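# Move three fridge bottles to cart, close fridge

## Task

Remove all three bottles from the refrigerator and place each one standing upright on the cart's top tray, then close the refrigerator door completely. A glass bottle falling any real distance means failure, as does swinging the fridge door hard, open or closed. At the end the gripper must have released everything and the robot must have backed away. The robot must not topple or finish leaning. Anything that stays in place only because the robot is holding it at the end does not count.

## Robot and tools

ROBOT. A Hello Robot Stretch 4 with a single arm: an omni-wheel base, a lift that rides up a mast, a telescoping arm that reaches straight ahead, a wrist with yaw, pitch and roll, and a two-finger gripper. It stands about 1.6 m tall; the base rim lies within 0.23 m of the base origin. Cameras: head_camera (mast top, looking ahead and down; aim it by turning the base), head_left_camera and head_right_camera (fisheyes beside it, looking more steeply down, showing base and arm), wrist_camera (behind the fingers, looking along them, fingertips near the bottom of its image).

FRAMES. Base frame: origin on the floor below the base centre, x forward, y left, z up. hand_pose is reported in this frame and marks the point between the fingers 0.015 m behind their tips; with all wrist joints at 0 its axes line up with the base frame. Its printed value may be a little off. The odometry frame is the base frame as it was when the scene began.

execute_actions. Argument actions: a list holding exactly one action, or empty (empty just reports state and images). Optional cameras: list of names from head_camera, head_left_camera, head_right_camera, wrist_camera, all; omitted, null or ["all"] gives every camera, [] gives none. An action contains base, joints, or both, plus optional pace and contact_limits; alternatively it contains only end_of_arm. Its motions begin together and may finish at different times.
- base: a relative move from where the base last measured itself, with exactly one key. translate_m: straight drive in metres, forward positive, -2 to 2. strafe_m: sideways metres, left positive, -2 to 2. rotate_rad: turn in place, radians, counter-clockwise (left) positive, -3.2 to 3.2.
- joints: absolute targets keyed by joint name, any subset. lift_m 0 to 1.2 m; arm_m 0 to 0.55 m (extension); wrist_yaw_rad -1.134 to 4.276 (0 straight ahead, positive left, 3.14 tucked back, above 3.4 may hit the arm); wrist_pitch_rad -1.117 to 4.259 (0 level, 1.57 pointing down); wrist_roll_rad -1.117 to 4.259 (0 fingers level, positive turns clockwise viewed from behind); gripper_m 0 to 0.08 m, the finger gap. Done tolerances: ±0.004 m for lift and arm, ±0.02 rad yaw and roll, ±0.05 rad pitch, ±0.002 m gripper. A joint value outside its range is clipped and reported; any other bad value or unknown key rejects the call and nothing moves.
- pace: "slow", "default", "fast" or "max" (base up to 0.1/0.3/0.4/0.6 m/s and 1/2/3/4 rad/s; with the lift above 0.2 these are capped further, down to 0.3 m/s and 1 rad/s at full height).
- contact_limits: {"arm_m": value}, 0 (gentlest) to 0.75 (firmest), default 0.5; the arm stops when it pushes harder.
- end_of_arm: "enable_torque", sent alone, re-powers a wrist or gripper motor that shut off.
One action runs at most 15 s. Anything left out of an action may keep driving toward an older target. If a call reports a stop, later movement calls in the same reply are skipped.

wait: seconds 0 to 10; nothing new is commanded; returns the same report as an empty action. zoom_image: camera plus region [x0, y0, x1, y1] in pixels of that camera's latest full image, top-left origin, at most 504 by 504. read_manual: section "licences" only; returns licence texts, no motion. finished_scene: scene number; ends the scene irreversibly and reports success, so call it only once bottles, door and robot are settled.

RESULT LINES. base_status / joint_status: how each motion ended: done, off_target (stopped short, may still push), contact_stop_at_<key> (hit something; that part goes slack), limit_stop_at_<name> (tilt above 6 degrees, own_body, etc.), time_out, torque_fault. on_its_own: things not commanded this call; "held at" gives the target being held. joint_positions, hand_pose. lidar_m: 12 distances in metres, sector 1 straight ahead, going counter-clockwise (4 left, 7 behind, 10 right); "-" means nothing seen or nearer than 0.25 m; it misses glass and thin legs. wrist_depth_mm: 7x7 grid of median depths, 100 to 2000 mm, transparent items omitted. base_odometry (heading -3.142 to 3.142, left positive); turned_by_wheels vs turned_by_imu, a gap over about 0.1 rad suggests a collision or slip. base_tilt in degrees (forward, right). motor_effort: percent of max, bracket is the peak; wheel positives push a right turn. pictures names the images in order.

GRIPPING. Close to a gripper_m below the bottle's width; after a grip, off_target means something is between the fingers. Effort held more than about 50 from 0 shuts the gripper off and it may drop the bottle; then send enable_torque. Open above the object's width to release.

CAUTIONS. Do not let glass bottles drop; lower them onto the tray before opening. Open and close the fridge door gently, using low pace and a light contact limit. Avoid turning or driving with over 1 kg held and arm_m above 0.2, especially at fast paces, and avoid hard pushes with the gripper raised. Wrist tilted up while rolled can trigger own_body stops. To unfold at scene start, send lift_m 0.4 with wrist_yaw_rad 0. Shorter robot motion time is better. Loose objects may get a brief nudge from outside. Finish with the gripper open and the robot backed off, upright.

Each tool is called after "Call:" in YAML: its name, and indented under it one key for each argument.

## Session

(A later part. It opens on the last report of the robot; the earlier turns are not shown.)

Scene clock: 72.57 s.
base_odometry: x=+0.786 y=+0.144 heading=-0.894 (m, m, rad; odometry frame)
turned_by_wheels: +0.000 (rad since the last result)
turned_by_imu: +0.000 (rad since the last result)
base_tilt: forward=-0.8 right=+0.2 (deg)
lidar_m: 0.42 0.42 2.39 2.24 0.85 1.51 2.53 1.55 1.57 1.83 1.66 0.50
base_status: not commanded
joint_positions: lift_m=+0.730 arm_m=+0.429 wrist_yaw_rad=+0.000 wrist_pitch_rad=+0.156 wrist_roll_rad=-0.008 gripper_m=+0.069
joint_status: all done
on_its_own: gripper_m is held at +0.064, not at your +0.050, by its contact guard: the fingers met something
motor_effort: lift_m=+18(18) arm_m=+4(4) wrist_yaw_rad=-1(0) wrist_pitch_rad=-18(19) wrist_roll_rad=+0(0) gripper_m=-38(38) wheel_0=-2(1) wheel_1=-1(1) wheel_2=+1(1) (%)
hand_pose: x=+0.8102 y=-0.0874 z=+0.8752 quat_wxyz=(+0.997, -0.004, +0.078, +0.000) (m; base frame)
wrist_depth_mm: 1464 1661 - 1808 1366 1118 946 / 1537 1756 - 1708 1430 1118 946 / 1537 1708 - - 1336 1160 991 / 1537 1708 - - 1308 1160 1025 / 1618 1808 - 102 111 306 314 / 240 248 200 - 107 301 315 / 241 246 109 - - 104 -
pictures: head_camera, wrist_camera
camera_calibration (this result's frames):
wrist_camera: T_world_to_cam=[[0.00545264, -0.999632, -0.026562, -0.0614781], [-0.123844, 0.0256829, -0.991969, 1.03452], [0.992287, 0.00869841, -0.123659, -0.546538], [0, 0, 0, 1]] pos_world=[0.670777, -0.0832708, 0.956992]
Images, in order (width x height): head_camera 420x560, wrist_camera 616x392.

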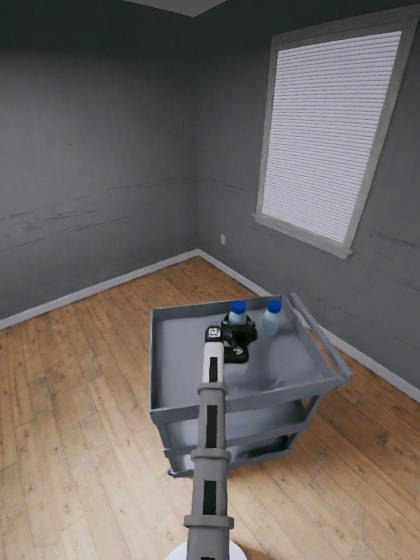

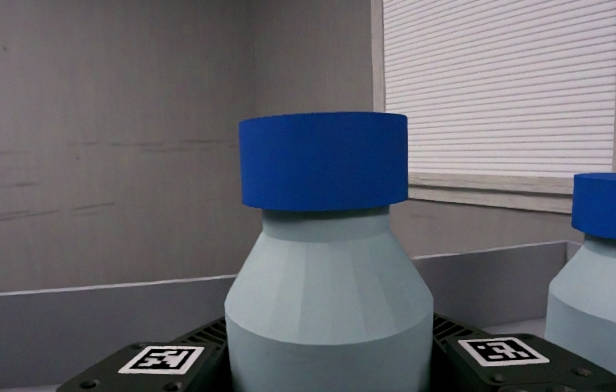

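Call:
execute_actions:
  actions:
    - {"joints": {"lift_m": 0.712}, "pace": "slow"}
  cameras: ["wrist_camera"]

Scene clock: 73.53 s.
base_odometry: x=+0.786 y=+0.144 heading=-0.894 (m, m, rad; odometry frame)
turned_by_wheels: +0.000 (rad since the last result)
turned_by_imu: +0.000 (rad since the last result)
base_tilt: forward=-0.7 right=+0.2 (deg)
lidar_m: 0.42 0.43 2.40 2.30 0.86 1.51 2.56 1.55 1.58 1.82 1.66 0.49
base_status: not commanded
joint_positions: lift_m=+0.712 arm_m=+0.429 wrist_yaw_rad=+0.000 wrist_pitch_rad=+0.156 wrist_roll_rad=-0.008 gripper_m=+0.069
joint_status: all done
on_its_own: gripper_m is held at +0.064, not at your +0.050, by its contact guard: the fingers met something
motor_effort: lift_m=+18(16) arm_m=+4(4) wrist_yaw_rad=-1(1) wrist_pitch_rad=-18(19) wrist_roll_rad=+0(0) gripper_m=-35(36) wheel_0=-1(1) wheel_1=-1(1) wheel_2=+1(1) (%)
hand_pose: x=+0.8102 y=-0.0874 z=+0.8572 quat_wxyz=(+0.997, -0.004, +0.078, +0.000) (m; base frame)
wrist_depth_mm: 1499 1708 - 1661 1366 1118 946 / 1537 1708 - 1863 1397 1118 960 / 1499 1808 - - 1308 1160 976 / 1537 1756 - - 1336 1205 1008 / 1537 1661 260 102 111 298 309 / 238 247 200 - 107 298 300 / 239 245 109 - - 104 -
pictures: wrist_camera
camera_calibration (this result's frames):
wrist_camera: T_world_to_cam=[[0.00545265, -0.999632, -0.0265621, -0.0619561], [-0.123844, 0.025683, -0.991969, 1.01666], [0.992287, 0.00869843, -0.123659, -0.548765], [0, 0, 0, 1]] pos_world=[0.670778, -0.0832709, 0.93899]
Images, in order (width x height): wrist_camera 616x392.

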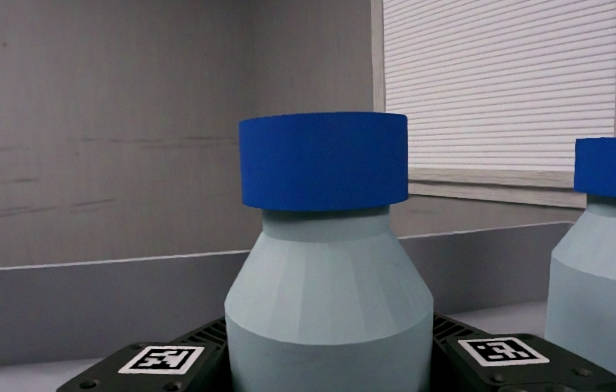

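Call:
execute_actions:
  actions:
    - {"joints": {"lift_m": 0.705}, "pace": "slow"}
  cameras: []

Scene clock: 74.37 s.
base_odometry: x=+0.786 y=+0.144 heading=-0.894 (m, m, rad; odometry frame)
turned_by_wheels: +0.000 (rad since the last result)
turned_by_imu: +0.000 (rad since the last result)
base_tilt: forward=-0.8 right=+0.1 (deg)
lidar_m: 0.43 0.42 2.41 2.27 0.87 1.50 2.52 1.58 1.55 1.84 1.67 0.50
base_status: not commanded
joint_positions: lift_m=+0.705 arm_m=+0.429 wrist_yaw_rad=+0.000 wrist_pitch_rad=+0.156 wrist_roll_rad=-0.008 gripper_m=+0.069
joint_status: all done
on_its_own: gripper_m is held at +0.064, not at your +0.050, by its contact guard: the fingers met something
motor_effort: lift_m=+17(17) arm_m=+4(4) wrist_yaw_rad=-1(1) wrist_pitch_rad=-18(18) wrist_roll_rad=+0(0) gripper_m=-38(37) wheel_0=-1(1) wheel_1=-1(1) wheel_2=+1(1) (%)
hand_pose: x=+0.8102 y=-0.0874 z=+0.8502 quat_wxyz=(+0.997, -0.004, +0.078, +0.000) (m; base frame)
wrist_depth_mm: 1499 1708 - 1708 1366 1098 946 / 1499 1708 - 1808 1397 1118 960 / 1576 1756 - - 1336 1138 976 / 1537 1756 - - 1336 1160 991 / 1537 249 257 102 111 297 310 / 237 249 200 - 106 293 286 / 237 241 109 - - 104 -
pictures: none
No camera images: the call's "cameras" was empty. Leave "cameras" out to get every camera's image.

Call:
execute_actions:
  actions:
    - {"joints": {"lift_m": 0.699}, "pace": "slow"}
  cameras: []

Scene clock: 75.03 s.
base_odometry: x=+0.786 y=+0.145 heading=-0.894 (m, m, rad; odometry frame)
turned_by_wheels: +0.000 (rad since the last result)
turned_by_imu: +0.000 (rad since the last result)
base_tilt: forward=-0.8 right=+0.1 (deg)
lidar_m: 0.41 0.41 2.41 2.29 0.85 1.51 2.55 1.54 1.58 1.83 1.65 0.49
base_status: not commanded
joint_positions: lift_m=+0.699 arm_m=+0.429 wrist_yaw_rad=+0.000 wrist_pitch_rad=+0.149 wrist_roll_rad=-0.007 gripper_m=+0.069
joint_status: all done
on_its_own: gripper_m is held at +0.064, not at your +0.050, by its contact guard: the fingers met something
motor_effort: lift_m=+13(17) arm_m=+4(4) wrist_yaw_rad=+1(0) wrist_pitch_rad=+2(18) wrist_roll_rad=-3(2) gripper_m=-40(38) wheel_0=-1(1) wheel_1=-1(1) wheel_2=+1(1) (%)
hand_pose: x=+0.8104 y=-0.0875 z=+0.8461 quat_wxyz=(+0.997, -0.004, +0.074, +0.000) (m; base frame)
wrist_depth_mm: 1499 1661 - 1756 1336 1118 946 / 1499 1708 - 1808 1430 1138 960 / 1537 1756 1983 - 1308 1160 976 / 1576 1863 - - 1336 1160 976 / 1499 250 257 102 112 298 309 / 236 247 147 - 105 294 289 / 236 244 110 - - 104 -
pictures: none
No camera images: the call's "cameras" was empty. Leave "cameras" out to get every camera's image.

Call:
execute_actions:
  actions:
    - {"joints": {"gripper_m": 0.08, "lift_m": 0.702}}
  cameras: ["wrist_camera"]

Call:
execute_actions:
  actions:
    - {"joints": {"lift_m": 0.81}}
  cameras: ["head_camera", "wrist_camera"]

Scene clock: 75.97 s.
base_odometry: x=+0.786 y=+0.145 heading=-0.894 (m, m, rad; odometry frame)
turned_by_wheels: +0.000 (rad since the last result)
turned_by_imu: +0.000 (rad since the last result)
base_tilt: forward=-0.7 right=+0.1 (deg)
lidar_m: 0.44 0.43 2.39 2.27 0.86 1.52 2.52 1.55 1.57 1.85 1.66 0.49
base_status: not commanded
joint_positions: lift_m=+0.702 arm_m=+0.429 wrist_yaw_rad=+0.000 wrist_pitch_rad=+0.152 wrist_roll_rad=-0.008 gripper_m=+0.080
joint_status: all done
motor_effort: lift_m=+20(18) arm_m=+4(4) wrist_yaw_rad=+0(1) wrist_pitch_rad=-7(7) wrist_roll_rad=+0(4) gripper_m=+1(36) wheel_0=-1(1) wheel_1=-1(1) wheel_2=+1(1) (%)
hand_pose: x=+0.8103 y=-0.0875 z=+0.8478 quat_wxyz=(+0.997, -0.004, +0.076, +0.000) (m; base frame)
wrist_depth_mm: 1499 1708 - 1708 1397 1098 946 / 1537 1708 - 1863 1430 1138 976 / 1537 1863 - - 1281 1138 1008 / 1464 1808 - 101 1336 1160 1008 / 1499 249 257 102 110 298 310 / 237 247 145 - 106 294 286 / 237 111 111 - - 109 -
pictures: wrist_camera
camera_calibration (this result's frames):
wrist_camera: T_world_to_cam=[[0.00504988, -0.999632, -0.0266671, -0.0618924], [-0.119815, 0.0258705, -0.992459, 1.00458], [0.992783, 0.00820691, -0.11964, -0.553862], [0, 0, 0, 1]] pos_world=[0.67054, -0.083313, 0.929089]
Images, in order (width x height): wrist_camera 616x392.

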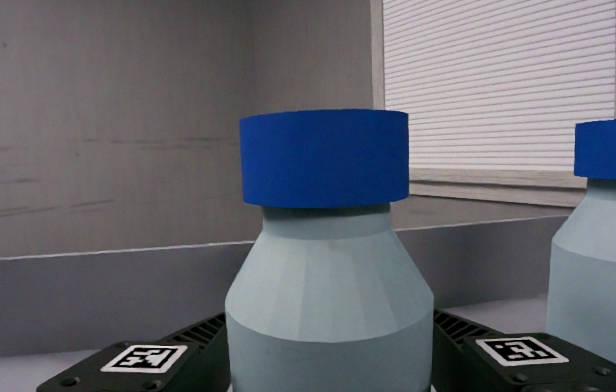

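Scene clock: 77.47 s.
base_odometry: x=+0.786 y=+0.145 heading=-0.894 (m, m, rad; odometry frame)
turned_by_wheels: +0.000 (rad since the last result)
turned_by_imu: +0.000 (rad since the last result)
base_tilt: forward=-0.8 right=+0.1 (deg)
lidar_m: 0.40 0.43 2.41 2.30 0.84 1.51 2.55 1.57 1.58 1.86 1.66 0.49
base_status: not commanded
joint_positions: lift_m=+0.810 arm_m=+0.429 wrist_yaw_rad=+0.000 wrist_pitch_rad=+0.152 wrist_roll_rad=-0.008 gripper_m=+0.080
joint_status: all done
motor_effort: lift_m=+20(22) arm_m=+4(4) wrist_yaw_rad=+0(1) wrist_pitch_rad=-7(7) wrist_roll_rad=+0(0) gripper_m=+4(3) wheel_0=-1(1) wheel_1=-1(1) wheel_2=+1(1) (%)
hand_pose: x=+0.8103 y=-0.0875 z=+0.9558 quat_wxyz=(+0.997, -0.004, +0.076, +0.000) (m; base frame)
wrist_depth_mm: 1537 1708 - 1756 1366 1138 931 / 1576 1708 - 1863 1397 1138 976 / 1537 1756 - 1921 1430 1160 960 / 1537 1756 - 1863 1430 1138 1008 / 1537 1756 - 1921 1499 1182 1025 / 1576 1808 - - 1499 1160 1025 / 1576 111 131 1756 296 109 -
pictures: head_camera, wrist_camera
camera_calibration (this result's frames):
wrist_camera: T_world_to_cam=[[0.00508781, -0.999632, -0.0266551, -0.0590479], [-0.119919, 0.0258532, -0.992447, 1.11178], [0.992771, 0.00824584, -0.119743, -0.540835], [0, 0, 0, 1]] pos_world=[0.670549, -0.0833096, 1.03705]
Images, in order (width x height): head_camera 420x560, wrist_camera 616x392.

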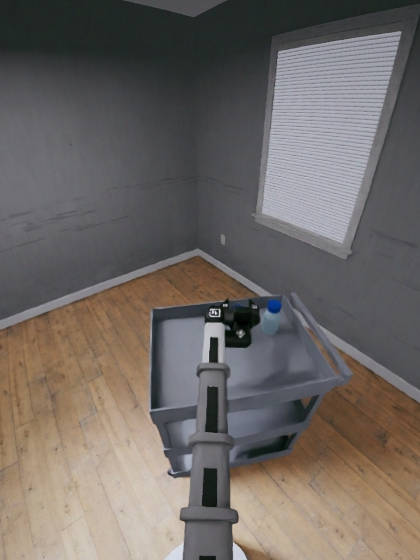

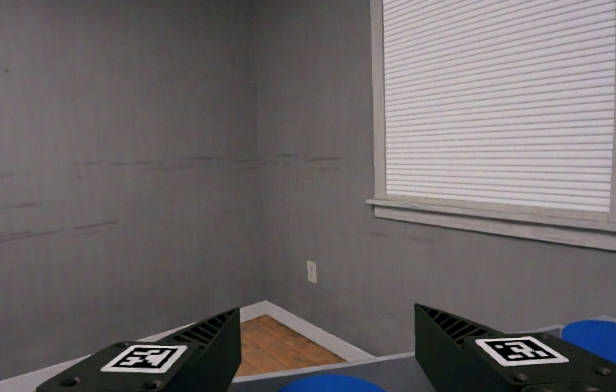

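Back to the fridge for the third bottle.

Call:
execute_actions:
  actions:
    - {"base": {"translate_m": -0.41}, "joints": {"arm_m": 0.05}, "pace": "fast"}
  cameras: ["head_camera"]

Call:
execute_actions:
  actions:
    - {"base": {"rotate_rad": 2.276}, "joints": {"lift_m": 0.15}, "pace": "fast"}
  cameras: ["head_camera", "wrist_camera"]

Scene clock: 80.13 s.
base_odometry: x=+0.529 y=+0.464 heading=-0.894 (m, m, rad; odometry frame)
turned_by_wheels: +0.000 (rad since the last result)
turned_by_imu: +0.002 (rad since the last result)
base_tilt: forward=-0.7 right=+0.1 (deg)
lidar_m: 0.83 2.67 2.73 0.67 0.80 1.26 2.22 2.04 1.29 1.56 1.92 0.95
base_status: done
joint_positions: lift_m=+0.810 arm_m=+0.051 wrist_yaw_rad=+0.000 wrist_pitch_rad=+0.153 wrist_roll_rad=-0.008 gripper_m=+0.080
joint_status: all done
motor_effort: lift_m=+20(21) arm_m=-5(5) wrist_yaw_rad=+0(1) wrist_pitch_rad=-8(8) wrist_roll_rad=+0(1) gripper_m=+2(0) wheel_0=+0(3) wheel_1=+1(7) wheel_2=-1(10) (%)
hand_pose: x=+0.4318 y=-0.0875 z=+0.9557 quat_wxyz=(+0.997, -0.004, +0.076, +0.000) (m; base frame)
wrist_depth_mm: - - - - 1983 1618 1366 / - - - - - 1537 1397 / - - - - - 1618 1397 / - - - - 1921 1618 1430 / - - 891 878 640 676 1464 / - - 580 621 1078 1618 1464 / 1863 111 130 946 931 109 -
pictures: head_camera
Images, in order (width x height): head_camera 420x560.

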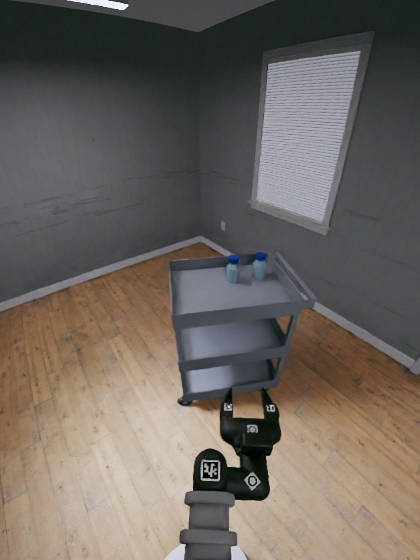

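Scene clock: 82.87 s.
base_odometry: x=+0.529 y=+0.464 heading=+1.382 (m, m, rad; odometry frame)
turned_by_wheels: +2.276 (rad since the last result)
turned_by_imu: +2.309 (rad since the last result)
base_tilt: forward=-0.8 right=+0.2 (deg)
lidar_m: 1.21 1.88 2.10 1.28 1.31 1.80 1.92 0.87 0.83 2.70 2.52 0.67
base_status: done
joint_positions: lift_m=+0.150 arm_m=+0.051 wrist_yaw_rad=+0.000 wrist_pitch_rad=+0.153 wrist_roll_rad=-0.008 gripper_m=+0.080
joint_status: all done
motor_effort: lift_m=+16(23) arm_m=-4(4) wrist_yaw_rad=-1(1) wrist_pitch_rad=-8(9) wrist_roll_rad=+0(0) gripper_m=+3(2) wheel_0=+0(6) wheel_1=-1(2) wheel_2=+0(7) (%)
hand_pose: x=+0.4319 y=-0.0874 z=+0.2960 quat_wxyz=(+0.997, -0.004, +0.076, +0.000) (m; base frame)
wrist_depth_mm: 1464 1464 1098 1308 891 512 359 / 1430 1464 1078 1366 931 530 362 / 1499 1537 1060 1336 931 530 370 / 1537 1499 1182 1366 991 544 375 / 1499 1430 991 1008 960 544 375 / 904 904 891 878 842 500 377 / 683 111 130 634 621 109 -
pictures: head_camera, wrist_camera
camera_calibration (this result's frames):
wrist_camera: T_world_to_cam=[[0.00550619, -0.999632, -0.026567, -0.0748277], [-0.120203, 0.0257132, -0.992416, 0.411763], [0.992734, 0.00865787, -0.120017, -0.244018], [0, 0, 0, 1]] pos_world=[0.292152, -0.0832752, 0.377366]
Images, in order (width x height): head_camera 420x560, wrist_camera 616x392.

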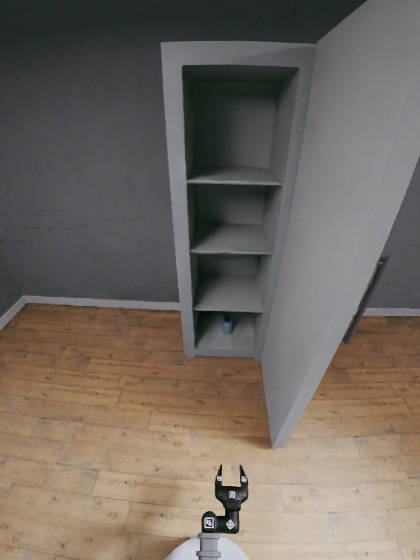

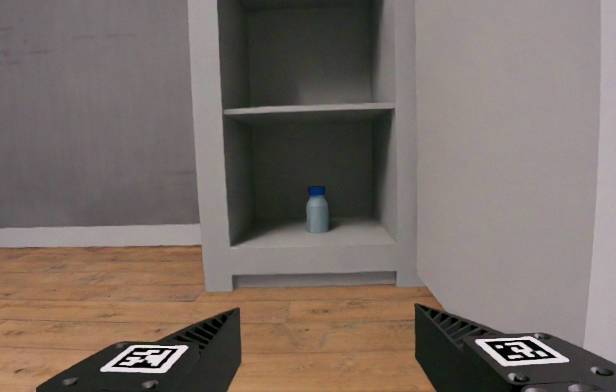

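Call:
execute_actions:
  actions:
    - {"base": {"translate_m": 0.66}, "joints": {"lift_m": 0.035, "arm_m": 0.25}, "pace": "fast", "contact_limits": {"arm_m": 0.2}}
  cameras: ["wrist_camera"]

Call:
zoom_image:
  camera: "wrist_camera"
  region: [200, 150, 450, 392]

Scene clock: 86.07 s.
base_odometry: x=+0.653 y=+1.112 heading=+1.382 (m, m, rad; odometry frame)
turned_by_wheels: +0.000 (rad since the last result)
turned_by_imu: -0.004 (rad since the last result)
base_tilt: forward=-0.7 right=+0.1 (deg)
lidar_m: 0.58 0.60 1.65 2.02 1.57 1.79 2.58 1.28 2.92 0.30 0.32 0.48
base_status: done
joint_positions: lift_m=+0.035 arm_m=+0.249 wrist_yaw_rad=+0.000 wrist_pitch_rad=+0.153 wrist_roll_rad=-0.008 gripper_m=+0.080
joint_status: all done
motor_effort: lift_m=+16(15) arm_m=+4(6) wrist_yaw_rad=+0(1) wrist_pitch_rad=-8(8) wrist_roll_rad=+0(0) gripper_m=+3(2) wheel_0=-1(5) wheel_1=+0(7) wheel_2=+0(10) (%)
contact_limits: arm_m 0.2
hand_pose: x=+0.6303 y=-0.0874 z=+0.1810 quat_wxyz=(+0.997, -0.004, +0.076, +0.000) (m; base frame)
wrist_depth_mm: 315 459 512 508 508 439 315 / 315 455 525 521 508 452 312 / 319 459 535 525 525 455 319 / 309 452 544 271 535 466 320 / 307 421 500 263 469 413 324 / 294 320 317 268 285 294 286 / 241 111 130 228 224 109 -
pictures: wrist_camera
camera_calibration (this result's frames):
wrist_camera: T_world_to_cam=[[0.00555124, -0.999632, -0.0265675, -0.0789945], [-0.120285, 0.0257074, -0.992406, 0.321508], [0.992724, 0.00870476, -0.120098, -0.454773], [0, 0, 0, 1]] pos_world=[0.490575, -0.0832718, 0.26235]
Images, in order (width x height): wrist_camera 616x392.

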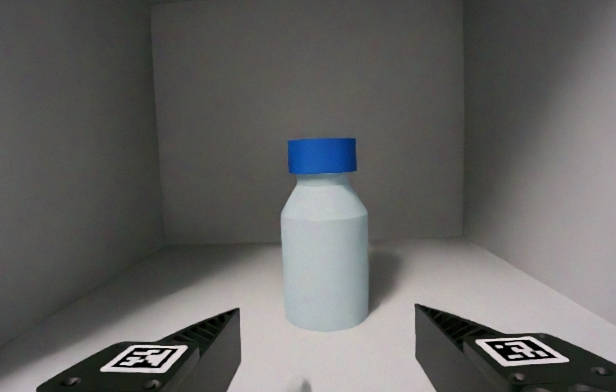

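Region (200, 150, 450, 392) of wrist_camera's 616x392 image, scaled by 2.016; it fills the top 488 rows of this view, and the rest is white.

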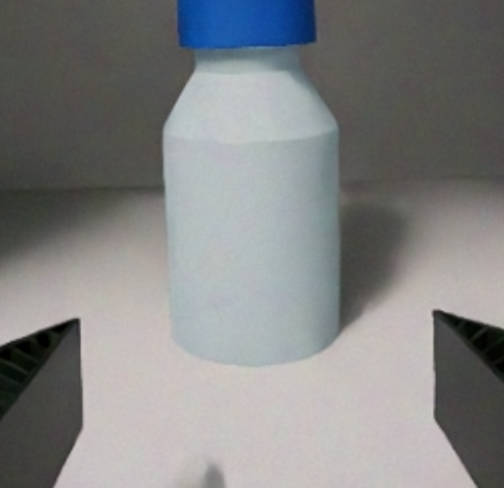

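Call:
execute_actions:
  actions:
    - {"base": {"strafe_m": -0.004}, "joints": {"arm_m": 0.34}, "contact_limits": {"arm_m": 0.1}}
  cameras: ["wrist_camera"]

Call:
zoom_image:
  camera: "wrist_camera"
  region: [200, 150, 450, 392]

Scene clock: 87.53 s.
base_odometry: x=+0.657 y=+1.112 heading=+1.382 (m, m, rad; odometry frame)
turned_by_wheels: +0.000 (rad since the last result)
turned_by_imu: +0.000 (rad since the last result)
base_tilt: forward=-0.7 right=+0.1 (deg)
lidar_m: 0.57 0.58 1.65 2.02 1.54 1.80 2.57 1.27 2.92 0.30 0.33 0.45
base_status: done
joint_positions: lift_m=+0.035 arm_m=+0.339 wrist_yaw_rad=+0.000 wrist_pitch_rad=+0.153 wrist_roll_rad=-0.008 gripper_m=+0.080
joint_status: all done
motor_effort: lift_m=+16(16) arm_m=+5(4) wrist_yaw_rad=-1(1) wrist_pitch_rad=-8(8) wrist_roll_rad=+0(0) gripper_m=+2(3) wheel_0=+0(4) wheel_1=+0(5) wheel_2=+0(1) (%)
contact_limits: arm_m 0.1
hand_pose: x=+0.7203 y=-0.0874 z=+0.1810 quat_wxyz=(+0.997, -0.004, +0.076, +0.000) (m; base frame)
wrist_depth_mm: 320 430 430 424 421 418 314 / 322 433 433 433 430 424 309 / 322 439 442 179 436 433 315 / 312 452 452 180 445 439 317 / 314 427 452 173 384 407 320 / 296 319 317 174 193 294 286 / 241 111 130 177 184 109 -
pictures: wrist_camera
camera_calibration (this result's frames):
wrist_camera: T_world_to_cam=[[0.00547477, -0.999632, -0.0265673, -0.0794549], [-0.120242, 0.0257168, -0.992411, 0.332307], [0.992729, 0.00862774, -0.120057, -0.544088], [0, 0, 0, 1]] pos_world=[0.580525, -0.0832773, 0.262353]
Images, in order (width x height): wrist_camera 616x392.

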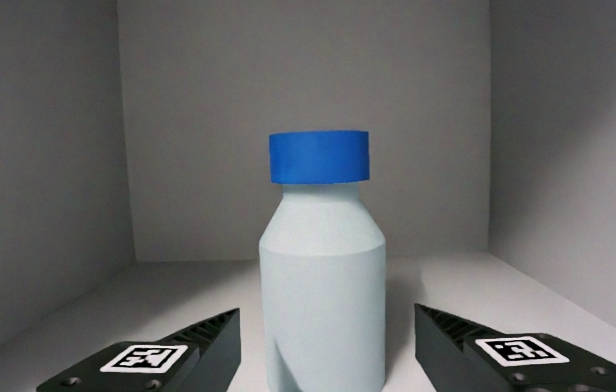

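Region (200, 150, 450, 392) of wrist_camera's 616x392 image, scaled by 2.016; it fills the top 488 rows of this view, and the rest is white.

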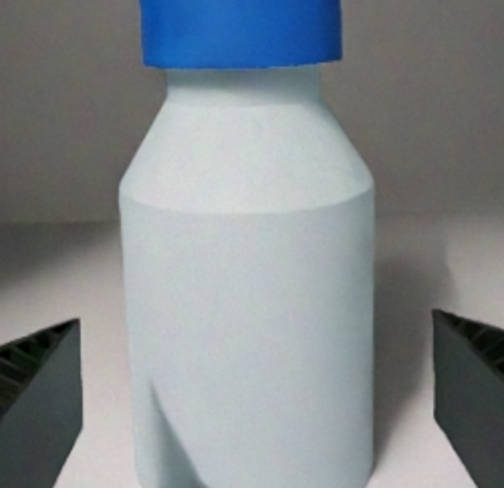

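Matches the previous good alignment. Advancing and gripping.

Call:
execute_actions:
  actions:
    - {"joints": {"arm_m": 0.42}, "contact_limits": {"arm_m": 0.1}}
  cameras: ["wrist_camera"]

Call:
execute_actions:
  actions:
    - {"joints": {"gripper_m": 0.05}}
  cameras: []

Call:
execute_actions:
  actions:
    - {"joints": {"lift_m": 0.07}}
  cameras: ["wrist_camera"]

Scene clock: 88.83 s.
base_odometry: x=+0.657 y=+1.112 heading=+1.382 (m, m, rad; odometry frame)
turned_by_wheels: +0.000 (rad since the last result)
turned_by_imu: +0.000 (rad since the last result)
base_tilt: forward=-0.7 right=+0.2 (deg)
lidar_m: 0.57 0.59 1.62 2.00 1.56 1.81 2.57 1.30 2.92 0.32 0.31 0.45
base_status: not commanded
joint_positions: lift_m=+0.035 arm_m=+0.419 wrist_yaw_rad=+0.000 wrist_pitch_rad=+0.153 wrist_roll_rad=-0.008 gripper_m=+0.080
joint_status: all done
motor_effort: lift_m=+16(16) arm_m=+5(4) wrist_yaw_rad=+0(1) wrist_pitch_rad=-8(9) wrist_roll_rad=+0(0) gripper_m=+4(2) wheel_0=+0(0) wheel_1=+0(0) wheel_2=+0(1) (%)
contact_limits: arm_m 0.1
hand_pose: x=+0.8003 y=-0.0874 z=+0.1810 quat_wxyz=(+0.997, -0.004, +0.076, +0.000) (m; base frame)
wrist_depth_mm: 319 353 353 349 349 345 315 / 322 359 357 353 353 351 310 / 320 368 366 - 355 357 315 / 314 373 370 - 366 366 319 / 314 382 377 102 110 370 319 / 296 317 145 - 108 294 287 / 240 111 110 - - 109 -
pictures: wrist_camera
camera_calibration (this result's frames):
wrist_camera: T_world_to_cam=[[0.00547345, -0.999632, -0.0265671, -0.0798922], [-0.12023, 0.0257169, -0.992413, 0.341922], [0.992731, 0.00862607, -0.120045, -0.623527], [0, 0, 0, 1]] pos_world=[0.660541, -0.0832774, 0.262354]
Images, in order (width x height): wrist_camera 616x392.

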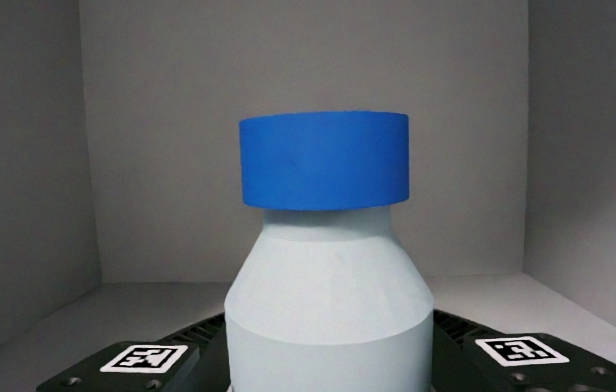

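Scene clock: 89.73 s.
base_odometry: x=+0.657 y=+1.112 heading=+1.382 (m, m, rad; odometry frame)
turned_by_wheels: +0.000 (rad since the last result)
turned_by_imu: +0.000 (rad since the last result)
base_tilt: forward=-0.8 right=+0.1 (deg)
lidar_m: 0.56 0.59 1.65 2.00 1.57 1.81 2.58 1.29 2.91 0.30 0.33 0.46
base_status: not commanded
joint_positions: lift_m=+0.035 arm_m=+0.419 wrist_yaw_rad=+0.000 wrist_pitch_rad=+0.153 wrist_roll_rad=-0.008 gripper_m=+0.069
joint_status: gripper_m off_target (ended at +0.069, target +0.050)
on_its_own: gripper_m is held at +0.064, not at your +0.050, by its contact guard: the fingers met something
motor_effort: lift_m=+17(16) arm_m=+4(5) wrist_yaw_rad=-1(0) wrist_pitch_rad=-8(9) wrist_roll_rad=+0(0) gripper_m=-39(37) wheel_0=+0(0) wheel_1=+0(0) wheel_2=+0(1) (%)
hand_pose: x=+0.8003 y=-0.0874 z=+0.1810 quat_wxyz=(+0.997, -0.004, +0.076, +0.000) (m; base frame)
wrist_depth_mm: 320 353 349 349 347 345 314 / 322 359 355 355 353 349 309 / 319 364 362 - 359 355 317 / 309 373 368 - 364 366 322 / 314 379 375 102 110 370 322 / 296 319 211 - 106 294 286 / 241 242 109 - - 104 -
pictures: none
No camera images: the call's "cameras" was empty. Leave "cameras" out to get every camera's image.

Scene clock: 90.70 s.
base_odometry: x=+0.657 y=+1.112 heading=+1.382 (m, m, rad; odometry frame)
turned_by_wheels: +0.000 (rad since the last result)
turned_by_imu: +0.000 (rad since the last result)
base_tilt: forward=-0.7 right=+0.1 (deg)
lidar_m: 0.58 0.59 1.66 2.02 1.57 1.80 2.58 1.28 2.91 0.31 0.34 0.46
base_status: not commanded
joint_positions: lift_m=+0.070 arm_m=+0.419 wrist_yaw_rad=+0.000 wrist_pitch_rad=+0.156 wrist_roll_rad=-0.008 gripper_m=+0.069
joint_status: all done
on_its_own: gripper_m is held at +0.064, not at your +0.050, by its contact guard: the fingers met something
motor_effort: lift_m=+22(24) arm_m=+5(5) wrist_yaw_rad=-1(0) wrist_pitch_rad=-17(18) wrist_roll_rad=-1(0) gripper_m=-40(39) wheel_0=+1(0) wheel_1=+0(0) wheel_2=-1(0) (%)
hand_pose: x=+0.8002 y=-0.0874 z=+0.2149 quat_wxyz=(+0.997, -0.004, +0.078, +0.000) (m; base frame)
wrist_depth_mm: 315 351 349 345 345 343 312 / 322 355 357 355 351 349 312 / 320 366 364 - 359 355 315 / 310 373 370 - 364 366 320 / 314 379 377 102 110 373 320 / 312 387 243 - 106 362 310 / 282 300 109 - - 104 -
pictures: wrist_camera
camera_calibration (this result's frames):
wrist_camera: T_world_to_cam=[[0.00530194, -0.999632, -0.0266204, -0.0788603], [-0.123229, 0.0257648, -0.992044, 0.377878], [0.992364, 0.00854018, -0.123047, -0.618436], [0, 0, 0, 1]] pos_world=[0.660698, -0.0832857, 0.296675]
Images, in order (width x height): wrist_camera 616x392.

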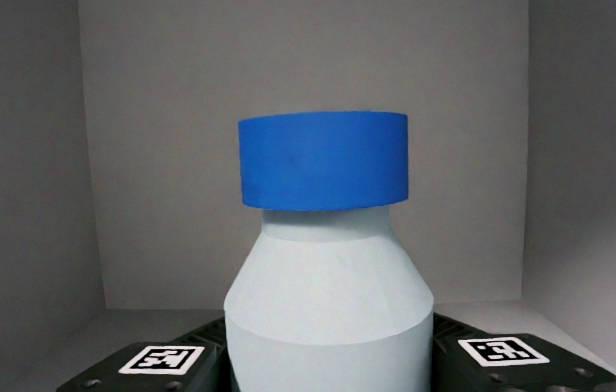

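Call:
execute_actions:
  actions:
    - {"base": {"translate_m": -0.66}, "joints": {"arm_m": 0.03, "lift_m": 0.25}}
  cameras: []

Call:
execute_actions:
  actions:
    - {"base": {"rotate_rad": -2.16}, "joints": {"lift_m": 0.84}}
  cameras: ["wrist_camera", "head_camera"]

Scene clock: 94.83 s.
base_odometry: x=+0.533 y=+0.463 heading=+1.382 (m, m, rad; odometry frame)
turned_by_wheels: +0.000 (rad since the last result)
turned_by_imu: +0.002 (rad since the last result)
base_tilt: forward=-0.8 right=+0.1 (deg)
lidar_m: 0.35 1.86 2.11 1.27 1.31 1.84 1.91 0.86 0.82 2.69 2.50 0.66
base_status: done
joint_positions: lift_m=+0.250 arm_m=+0.031 wrist_yaw_rad=+0.000 wrist_pitch_rad=+0.156 wrist_roll_rad=-0.008 gripper_m=+0.069
joint_status: all done
on_its_own: gripper_m is held at +0.064, not at your +0.050, by its contact guard: the fingers met something
motor_effort: lift_m=+22(21) arm_m=-5(5) wrist_yaw_rad=+0(2) wrist_pitch_rad=-17(18) wrist_roll_rad=+0(0) gripper_m=-38(37) wheel_0=+0(9) wheel_1=+1(1) wheel_2=+0(8) (%)
hand_pose: x=+0.4118 y=-0.0874 z=+0.3950 quat_wxyz=(+0.997, -0.004, +0.078, +0.000) (m; base frame)
wrist_depth_mm: 1464 1397 1098 1255 917 500 351 / 1499 1464 1118 1366 946 517 357 / 1576 1499 976 - 831 521 364 / 1618 1537 1042 - 768 525 368 / 1576 1576 1025 102 110 535 370 / 1118 1118 559 - 106 492 366 / 842 854 109 - - 104 -
pictures: none
No camera images: the call's "cameras" was empty. Leave "cameras" out to get every camera's image.

Scene clock: 98.07 s.
base_odometry: x=+0.533 y=+0.463 heading=-0.778 (m, m, rad; odometry frame)
turned_by_wheels: -2.160 (rad since the last result)
turned_by_imu: -2.193 (rad since the last result)
base_tilt: forward=-0.7 right=+0.2 (deg)
lidar_m: 0.36 2.68 2.72 0.67 1.04 1.86 2.17 1.59 1.30 1.69 1.91 0.37
base_status: done
joint_positions: lift_m=+0.840 arm_m=+0.031 wrist_yaw_rad=+0.000 wrist_pitch_rad=+0.156 wrist_roll_rad=-0.008 gripper_m=+0.069
joint_status: all done
on_its_own: gripper_m is held at +0.064, not at your +0.050, by its contact guard: the fingers met something
motor_effort: lift_m=+22(25) arm_m=-5(5) wrist_yaw_rad=+0(2) wrist_pitch_rad=-17(17) wrist_roll_rad=-1(0) gripper_m=-38(37) wheel_0=+0(6) wheel_1=+1(2) wheel_2=+0(5) (%)
hand_pose: x=+0.4118 y=-0.0874 z=+0.9849 quat_wxyz=(+0.997, -0.004, +0.078, +0.000) (m; base frame)
wrist_depth_mm: 1983 - - - - 1661 1430 / - - - - - 1756 1464 / - - - - - 1808 1464 / - - - - 904 1708 1499 / - - - 101 110 778 741 / - - 366 - 106 621 1430 / 1863 1921 109 - - 104 -
pictures: head_camera, wrist_camera
camera_calibration (this result's frames):
wrist_camera: T_world_to_cam=[[0.00516035, -0.999633, -0.0265833, -0.0563123], [-0.123355, 0.0257443, -0.992029, 1.09392], [0.992349, 0.0083984, -0.123177, -0.138148], [0, 0, 0, 1]] pos_world=[0.272322, -0.0832936, 1.06668]
Images, in order (width x height): head_camera 420x560, wrist_camera 616x392.

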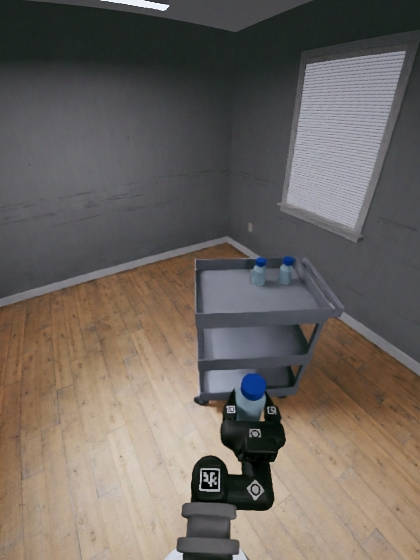

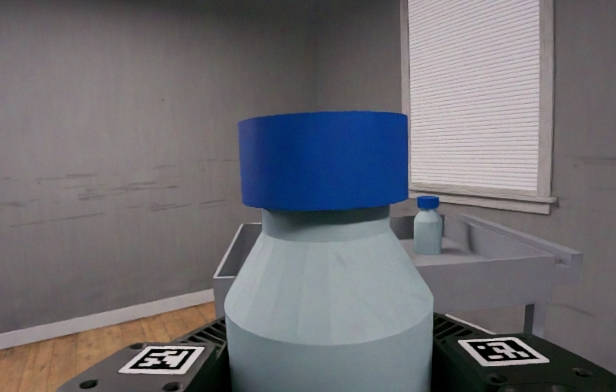

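Call:
execute_actions:
  actions:
    - {"base": {"translate_m": 0.37}, "joints": {"arm_m": 0.43}, "contact_limits": {"arm_m": 0.15}}
  cameras: ["head_camera"]

Call:
execute_actions:
  actions:
    - {"joints": {"lift_m": 0.735}}
  cameras: ["wrist_camera", "head_camera"]

Scene clock: 100.93 s.
base_odometry: x=+0.797 y=+0.204 heading=-0.778 (m, m, rad; odometry frame)
turned_by_wheels: +0.000 (rad since the last result)
turned_by_imu: -0.002 (rad since the last result)
base_tilt: forward=-0.7 right=+0.1 (deg)
lidar_m: 0.44 2.38 2.45 2.13 0.78 1.48 2.47 1.57 1.61 1.83 0.72 0.48
base_status: done
joint_positions: lift_m=+0.840 arm_m=+0.429 wrist_yaw_rad=+0.000 wrist_pitch_rad=+0.156 wrist_roll_rad=-0.008 gripper_m=+0.069
joint_status: all done
on_its_own: gripper_m is held at +0.064, not at your +0.050, by its contact guard: the fingers met something
motor_effort: lift_m=+22(22) arm_m=+4(6) wrist_yaw_rad=+0(1) wrist_pitch_rad=-16(17) wrist_roll_rad=+0(1) gripper_m=-38(38) wheel_0=-1(4) wheel_1=+0(6) wheel_2=+1(10) (%)
contact_limits: arm_m 0.15
hand_pose: x=+0.8102 y=-0.0874 z=+0.9849 quat_wxyz=(+0.997, -0.004, +0.078, +0.000) (m; base frame)
wrist_depth_mm: 1430 1661 1808 - 1661 1308 1078 / 1499 1661 1921 - 1708 1336 1118 / 1464 1618 1863 - 1576 1336 1098 / 1537 1708 1863 - 1576 1397 1138 / 1537 1756 1983 102 111 1397 1138 / 1499 1661 991 - 106 1366 1182 / 1576 1661 109 - - 104 -
pictures: head_camera
Images, in order (width x height): head_camera 420x560.

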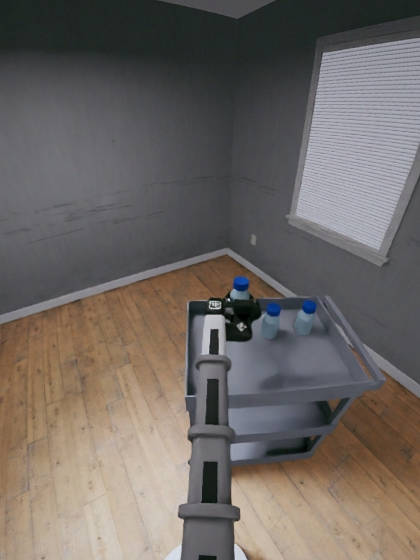

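Scene clock: 102.40 s.
base_odometry: x=+0.797 y=+0.204 heading=-0.778 (m, m, rad; odometry frame)
turned_by_wheels: +0.000 (rad since the last result)
turned_by_imu: +0.000 (rad since the last result)
base_tilt: forward=-0.7 right=+0.2 (deg)
lidar_m: 0.44 2.38 2.45 2.11 0.80 1.48 2.48 1.55 1.62 1.81 0.76 0.50
base_status: not commanded
joint_positions: lift_m=+0.735 arm_m=+0.429 wrist_yaw_rad=+0.000 wrist_pitch_rad=+0.156 wrist_roll_rad=-0.008 gripper_m=+0.069
joint_status: all done
on_its_own: gripper_m is held at +0.064, not at your +0.050, by its contact guard: the fingers met something
motor_effort: lift_m=+18(22) arm_m=+4(4) wrist_yaw_rad=-1(1) wrist_pitch_rad=-17(18) wrist_roll_rad=+0(1) gripper_m=-36(37) wheel_0=-1(1) wheel_1=+0(0) wheel_2=+1(1) (%)
hand_pose: x=+0.8102 y=-0.0874 z=+0.8803 quat_wxyz=(+0.997, -0.004, +0.078, +0.000) (m; base frame)
wrist_depth_mm: 1430 1661 1863 - 1661 1281 1098 / 1464 1661 1863 - 1661 1281 1118 / 1499 1661 1863 - 1576 1336 1138 / 1499 1661 1808 - 1576 1366 1118 / 1576 1756 1921 102 110 1308 1118 / 263 266 207 - 106 289 293 / 264 267 109 - - 104 -
pictures: head_camera, wrist_camera
camera_calibration (this result's frames):
wrist_camera: T_world_to_cam=[[0.00543078, -0.999632, -0.0265833, -0.0613124], [-0.123388, 0.0257107, -0.992025, 1.03927], [0.992344, 0.00866754, -0.123203, -0.546364], [0, 0, 0, 1]] pos_world=[0.670747, -0.0832744, 0.962034]
Images, in order (width x height): head_camera 420x560, wrist_camera 616x392.

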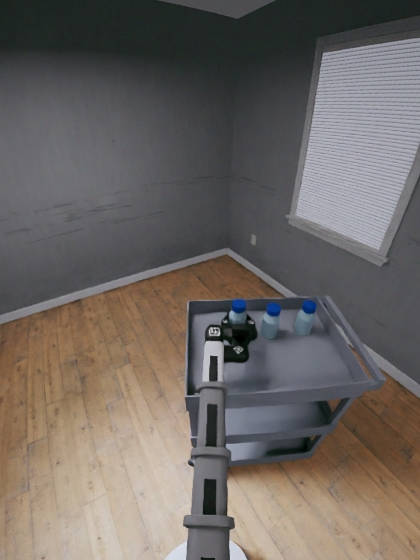

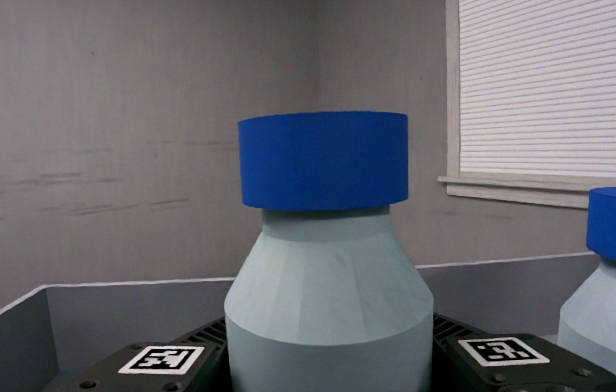

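Call:
execute_actions:
  actions:
    - {"joints": {"lift_m": 0.701}, "pace": "slow"}
  cameras: ["wrist_camera", "head_camera"]

Scene clock: 103.53 s.
base_odometry: x=+0.797 y=+0.204 heading=-0.778 (m, m, rad; odometry frame)
turned_by_wheels: +0.000 (rad since the last result)
turned_by_imu: +0.000 (rad since the last result)
base_tilt: forward=-0.8 right=+0.1 (deg)
lidar_m: 0.45 2.37 2.43 2.11 0.78 1.50 2.48 1.54 1.61 1.81 0.76 0.49
base_status: not commanded
joint_positions: lift_m=+0.701 arm_m=+0.429 wrist_yaw_rad=+0.000 wrist_pitch_rad=+0.151 wrist_roll_rad=-0.008 gripper_m=+0.069
joint_status: all done
on_its_own: gripper_m is held at +0.064, not at your +0.050, by its contact guard: the fingers met something
motor_effort: lift_m=+15(15) arm_m=+4(4) wrist_yaw_rad=+0(0) wrist_pitch_rad=-4(17) wrist_roll_rad=+0(1) gripper_m=-37(39) wheel_0=-1(1) wheel_1=+0(0) wheel_2=+0(0) (%)
hand_pose: x=+0.8104 y=-0.0875 z=+0.8474 quat_wxyz=(+0.997, -0.004, +0.076, +0.000) (m; base frame)
wrist_depth_mm: 1464 1618 1756 - 1661 1308 1078 / 1430 1661 1921 - 1708 1336 1060 / 1499 1708 1863 - 1618 1336 1118 / 1464 1661 1863 - 1537 1366 1118 / 258 264 267 102 110 282 287 / 260 266 207 - 106 286 287 / 238 243 109 - - 104 -
pictures: head_camera, wrist_camera
camera_calibration (this result's frames):
wrist_camera: T_world_to_cam=[[0.00508359, -0.999628, -0.0268063, -0.0618049], [-0.118979, 0.0260116, -0.992556, 1.00361], [0.992884, 0.00823514, -0.118802, -0.554721], [0, 0, 0, 1]] pos_world=[0.670496, -0.0833193, 0.928581]
Images, in order (width x height): head_camera 420x560, wrist_camera 616x392.

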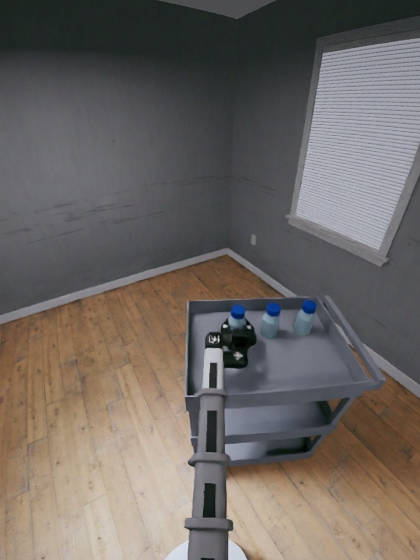

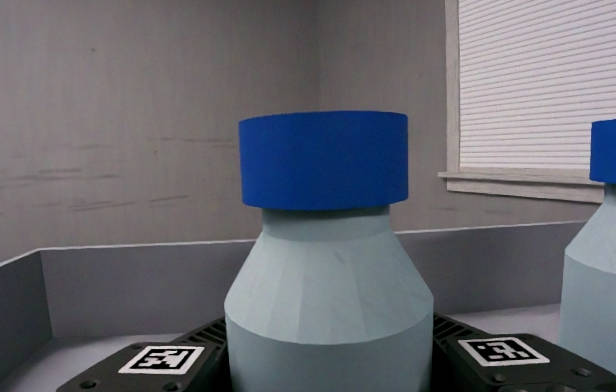

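Bottle is seated. Release and lift clear.

Call:
execute_actions:
  actions:
    - {"joints": {"gripper_m": 0.08}}
  cameras: ["wrist_camera"]

Call:
execute_actions:
  actions:
    - {"joints": {"lift_m": 0.81}}
  cameras: ["head_camera", "head_left_camera"]

Scene clock: 104.47 s.
base_odometry: x=+0.797 y=+0.204 heading=-0.778 (m, m, rad; odometry frame)
turned_by_wheels: +0.000 (rad since the last result)
turned_by_imu: +0.000 (rad since the last result)
base_tilt: forward=-0.7 right=+0.1 (deg)
lidar_m: 0.43 2.38 2.46 2.10 0.79 1.48 2.50 1.57 1.60 1.82 0.76 0.46
base_status: not commanded
joint_positions: lift_m=+0.701 arm_m=+0.429 wrist_yaw_rad=+0.000 wrist_pitch_rad=+0.152 wrist_roll_rad=-0.008 gripper_m=+0.080
joint_status: all done
motor_effort: lift_m=+16(16) arm_m=+4(4) wrist_yaw_rad=+0(0) wrist_pitch_rad=-7(8) wrist_roll_rad=+0(1) gripper_m=+4(38) wheel_0=-1(1) wheel_1=+0(0) wheel_2=+0(0) (%)
hand_pose: x=+0.8103 y=-0.0875 z=+0.8472 quat_wxyz=(+0.997, -0.004, +0.076, +0.000) (m; base frame)
wrist_depth_mm: 1430 1708 1756 - 1708 1308 1060 / 1464 1618 1921 - 1708 1366 1098 / 1499 1708 1808 - 1537 1366 1098 / 1499 1708 1863 102 1576 1366 1118 / 260 264 266 102 111 285 285 / 260 266 150 - 109 286 286 / 239 111 110 - - 109 -
pictures: wrist_camera
camera_calibration (this result's frames):
wrist_camera: T_world_to_cam=[[0.00508709, -0.999631, -0.0266674, -0.0619319], [-0.119869, 0.0258658, -0.992453, 1.00396], [0.992777, 0.00824528, -0.119693, -0.553886], [0, 0, 0, 1]] pos_world=[0.670543, -0.0833103, 0.928431]
Images, in order (width x height): wrist_camera 616x392.

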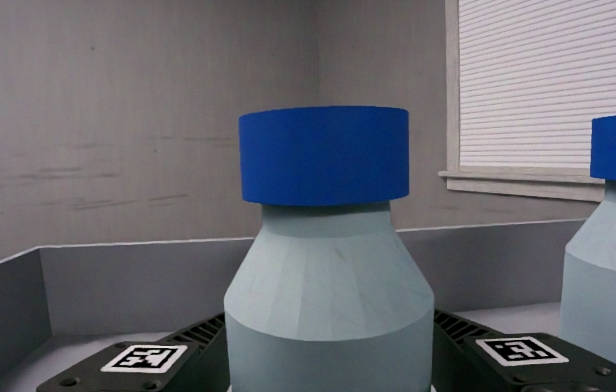

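Scene clock: 105.97 s.
base_odometry: x=+0.797 y=+0.204 heading=-0.778 (m, m, rad; odometry frame)
turned_by_wheels: +0.000 (rad since the last result)
turned_by_imu: +0.000 (rad since the last result)
base_tilt: forward=-0.7 right=+0.2 (deg)
lidar_m: 0.44 2.37 2.45 2.10 0.79 1.48 2.48 1.56 1.62 1.83 0.74 0.47
base_status: not commanded
joint_positions: lift_m=+0.810 arm_m=+0.429 wrist_yaw_rad=+0.000 wrist_pitch_rad=+0.152 wrist_roll_rad=-0.008 gripper_m=+0.080
joint_status: all done
motor_effort: lift_m=+21(24) arm_m=+4(4) wrist_yaw_rad=+0(1) wrist_pitch_rad=-8(7) wrist_roll_rad=+0(0) gripper_m=+2(1) wheel_0=-1(1) wheel_1=+0(0) wheel_2=+0(0) (%)
hand_pose: x=+0.8103 y=-0.0875 z=+0.9557 quat_wxyz=(+0.997, -0.004, +0.076, +0.000) (m; base frame)
wrist_depth_mm: 1464 1576 1863 - 1618 1336 1060 / 1464 1661 1921 - 1708 1308 1078 / 1499 1618 1921 - 1708 1336 1118 / 1499 1708 1983 - 1708 1397 1098 / 1576 1708 1921 - 1756 1366 1160 / 1537 1661 1921 - 1756 1366 1160 / 1537 111 130 1756 289 109 -
pictures: head_camera, head_left_camera
Images, in order (width x height): head_camera 420x560, head_left_camera 420x672.

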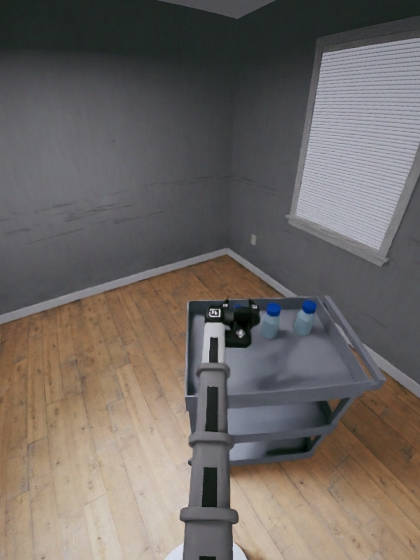

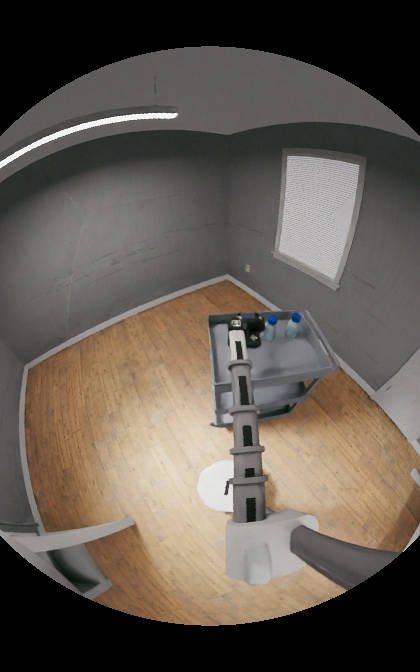

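Call:
execute_actions:
  actions:
    - {"joints": {"arm_m": 0.0, "lift_m": 0.83}, "pace": "fast"}
  cameras: ["head_camera"]

Call:
execute_actions:
  actions:
    - {"base": {"rotate_rad": 2.965}, "joints": {"lift_m": 0.4, "wrist_pitch_rad": 0.0, "gripper_m": 0.0}, "pace": "fast"}

Scene clock: 109.77 s.
base_odometry: x=+0.797 y=+0.204 heading=-0.778 (m, m, rad; odometry frame)
turned_by_wheels: +0.000 (rad since the last result)
turned_by_imu: -0.001 (rad since the last result)
base_tilt: forward=-0.7 right=+0.1 (deg)
lidar_m: 0.46 2.38 2.45 2.12 0.77 1.48 2.44 1.55 1.58 1.82 0.72 0.50
base_status: not commanded
joint_positions: lift_m=+0.830 arm_m=+0.001 wrist_yaw_rad=+0.000 wrist_pitch_rad=+0.153 wrist_roll_rad=-0.008 gripper_m=+0.080
joint_status: all done
motor_effort: lift_m=+20(23) arm_m=-5(7) wrist_yaw_rad=+0(1) wrist_pitch_rad=-9(8) wrist_roll_rad=+0(0) gripper_m=+2(2) wheel_0=+0(1) wheel_1=+0(0) wheel_2=+0(0) (%)
hand_pose: x=+0.3819 y=-0.0875 z=+0.9757 quat_wxyz=(+0.997, -0.004, +0.076, +0.000) (m; base frame)
wrist_depth_mm: 1708 1808 - - 1921 1499 1281 / 1808 1921 - - - 1576 1281 / 1708 - - - - 1576 1308 / 1808 - - - - 1661 1336 / 1808 - - 707 715 668 707 / 1808 - 580 544 559 569 549 / 1756 111 130 449 436 109 -
pictures: head_camera
Images, in order (width x height): head_camera 420x560.

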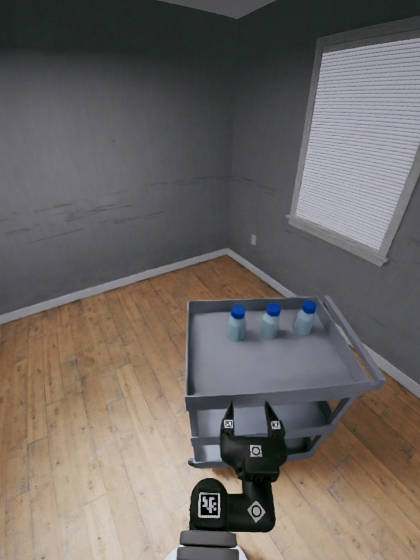

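Scene clock: 112.47 s.
base_odometry: x=+0.796 y=+0.204 heading=+2.187 (m, m, rad; odometry frame)
turned_by_wheels: +2.965 (rad since the last result)
turned_by_imu: +3.009 (rad since the last result)
base_tilt: forward=-0.7 right=+0.2 (deg)
lidar_m: 2.38 2.34 1.55 1.84 1.71 0.52 0.43 0.45 2.41 2.28 0.78 1.45
base_status: done
joint_positions: lift_m=+0.400 arm_m=+0.001 wrist_yaw_rad=+0.000 wrist_pitch_rad=+0.003 wrist_roll_rad=-0.008 gripper_m=+0.000
joint_status: all done
motor_effort: lift_m=+16(18) arm_m=-5(5) wrist_yaw_rad=+0(1) wrist_pitch_rad=-8(10) wrist_roll_rad=+0(0) gripper_m=-1(0) wheel_0=+1(8) wheel_1=+0(7) wheel_2=+2(8) (%)
hand_pose: x=+0.3844 y=-0.0874 z=+0.5778 quat_wxyz=(+1.000, -0.004, +0.001, +0.000) (m; base frame)
wrist_depth_mm: 1863 - - - - 1618 1308 / 1863 - - - - 1661 1281 / 1863 - - - - 1756 1336 / 1863 - - - - 1708 1308 / 1808 - - - - 1661 1281 / 1863 - - - 1863 1661 1255 / 1499 1499 1576 105 - 1308 1098
pictures: head_camera, head_left_camera, head_right_camera, wrist_camera
camera_calibration (this result's frames):
wrist_camera: T_world_to_cam=[[0.00945195, -0.999631, -0.0254657, -0.0692258], [0.0293363, 0.0257331, -0.999238, 0.632114], [0.999525, 0.00869768, 0.0295687, -0.252108], [0, 0, 0, 1]] pos_world=[0.234098, -0.0832738, 0.637324]
Images, in order (width x height): head_camera 420x560, head_left_camera 420x672, head_right_camera 420x672, wrist_camera 616x392.

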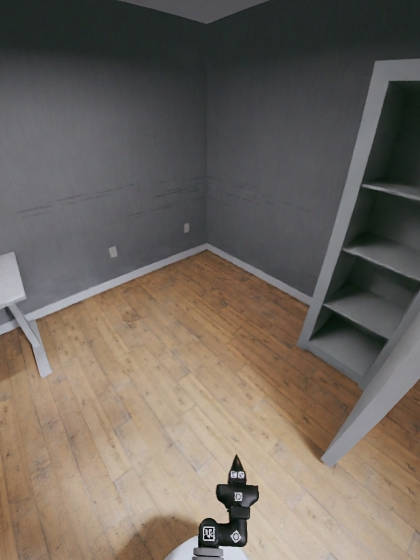

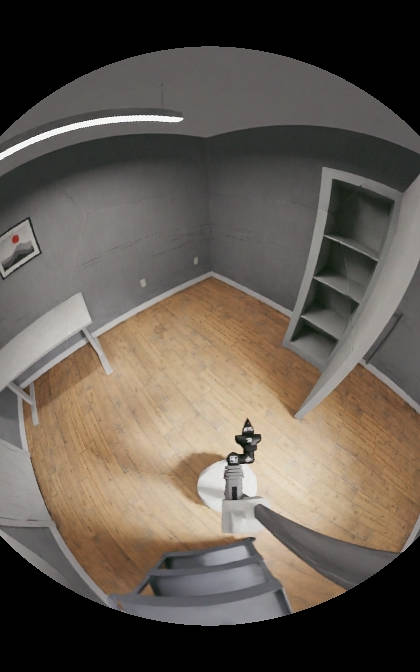

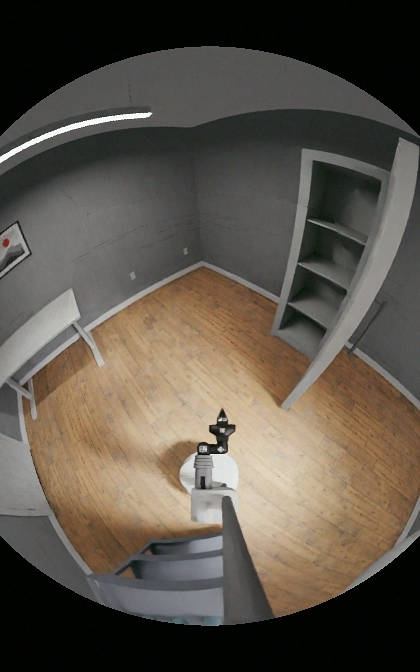

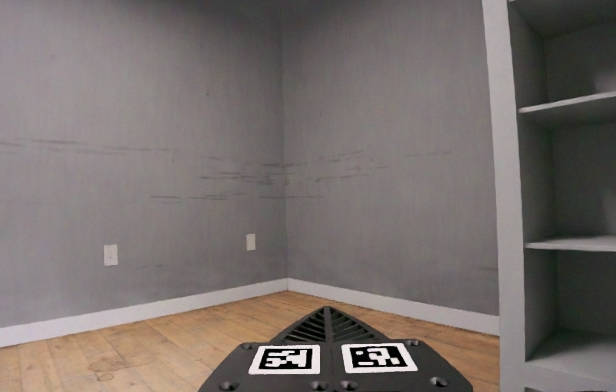

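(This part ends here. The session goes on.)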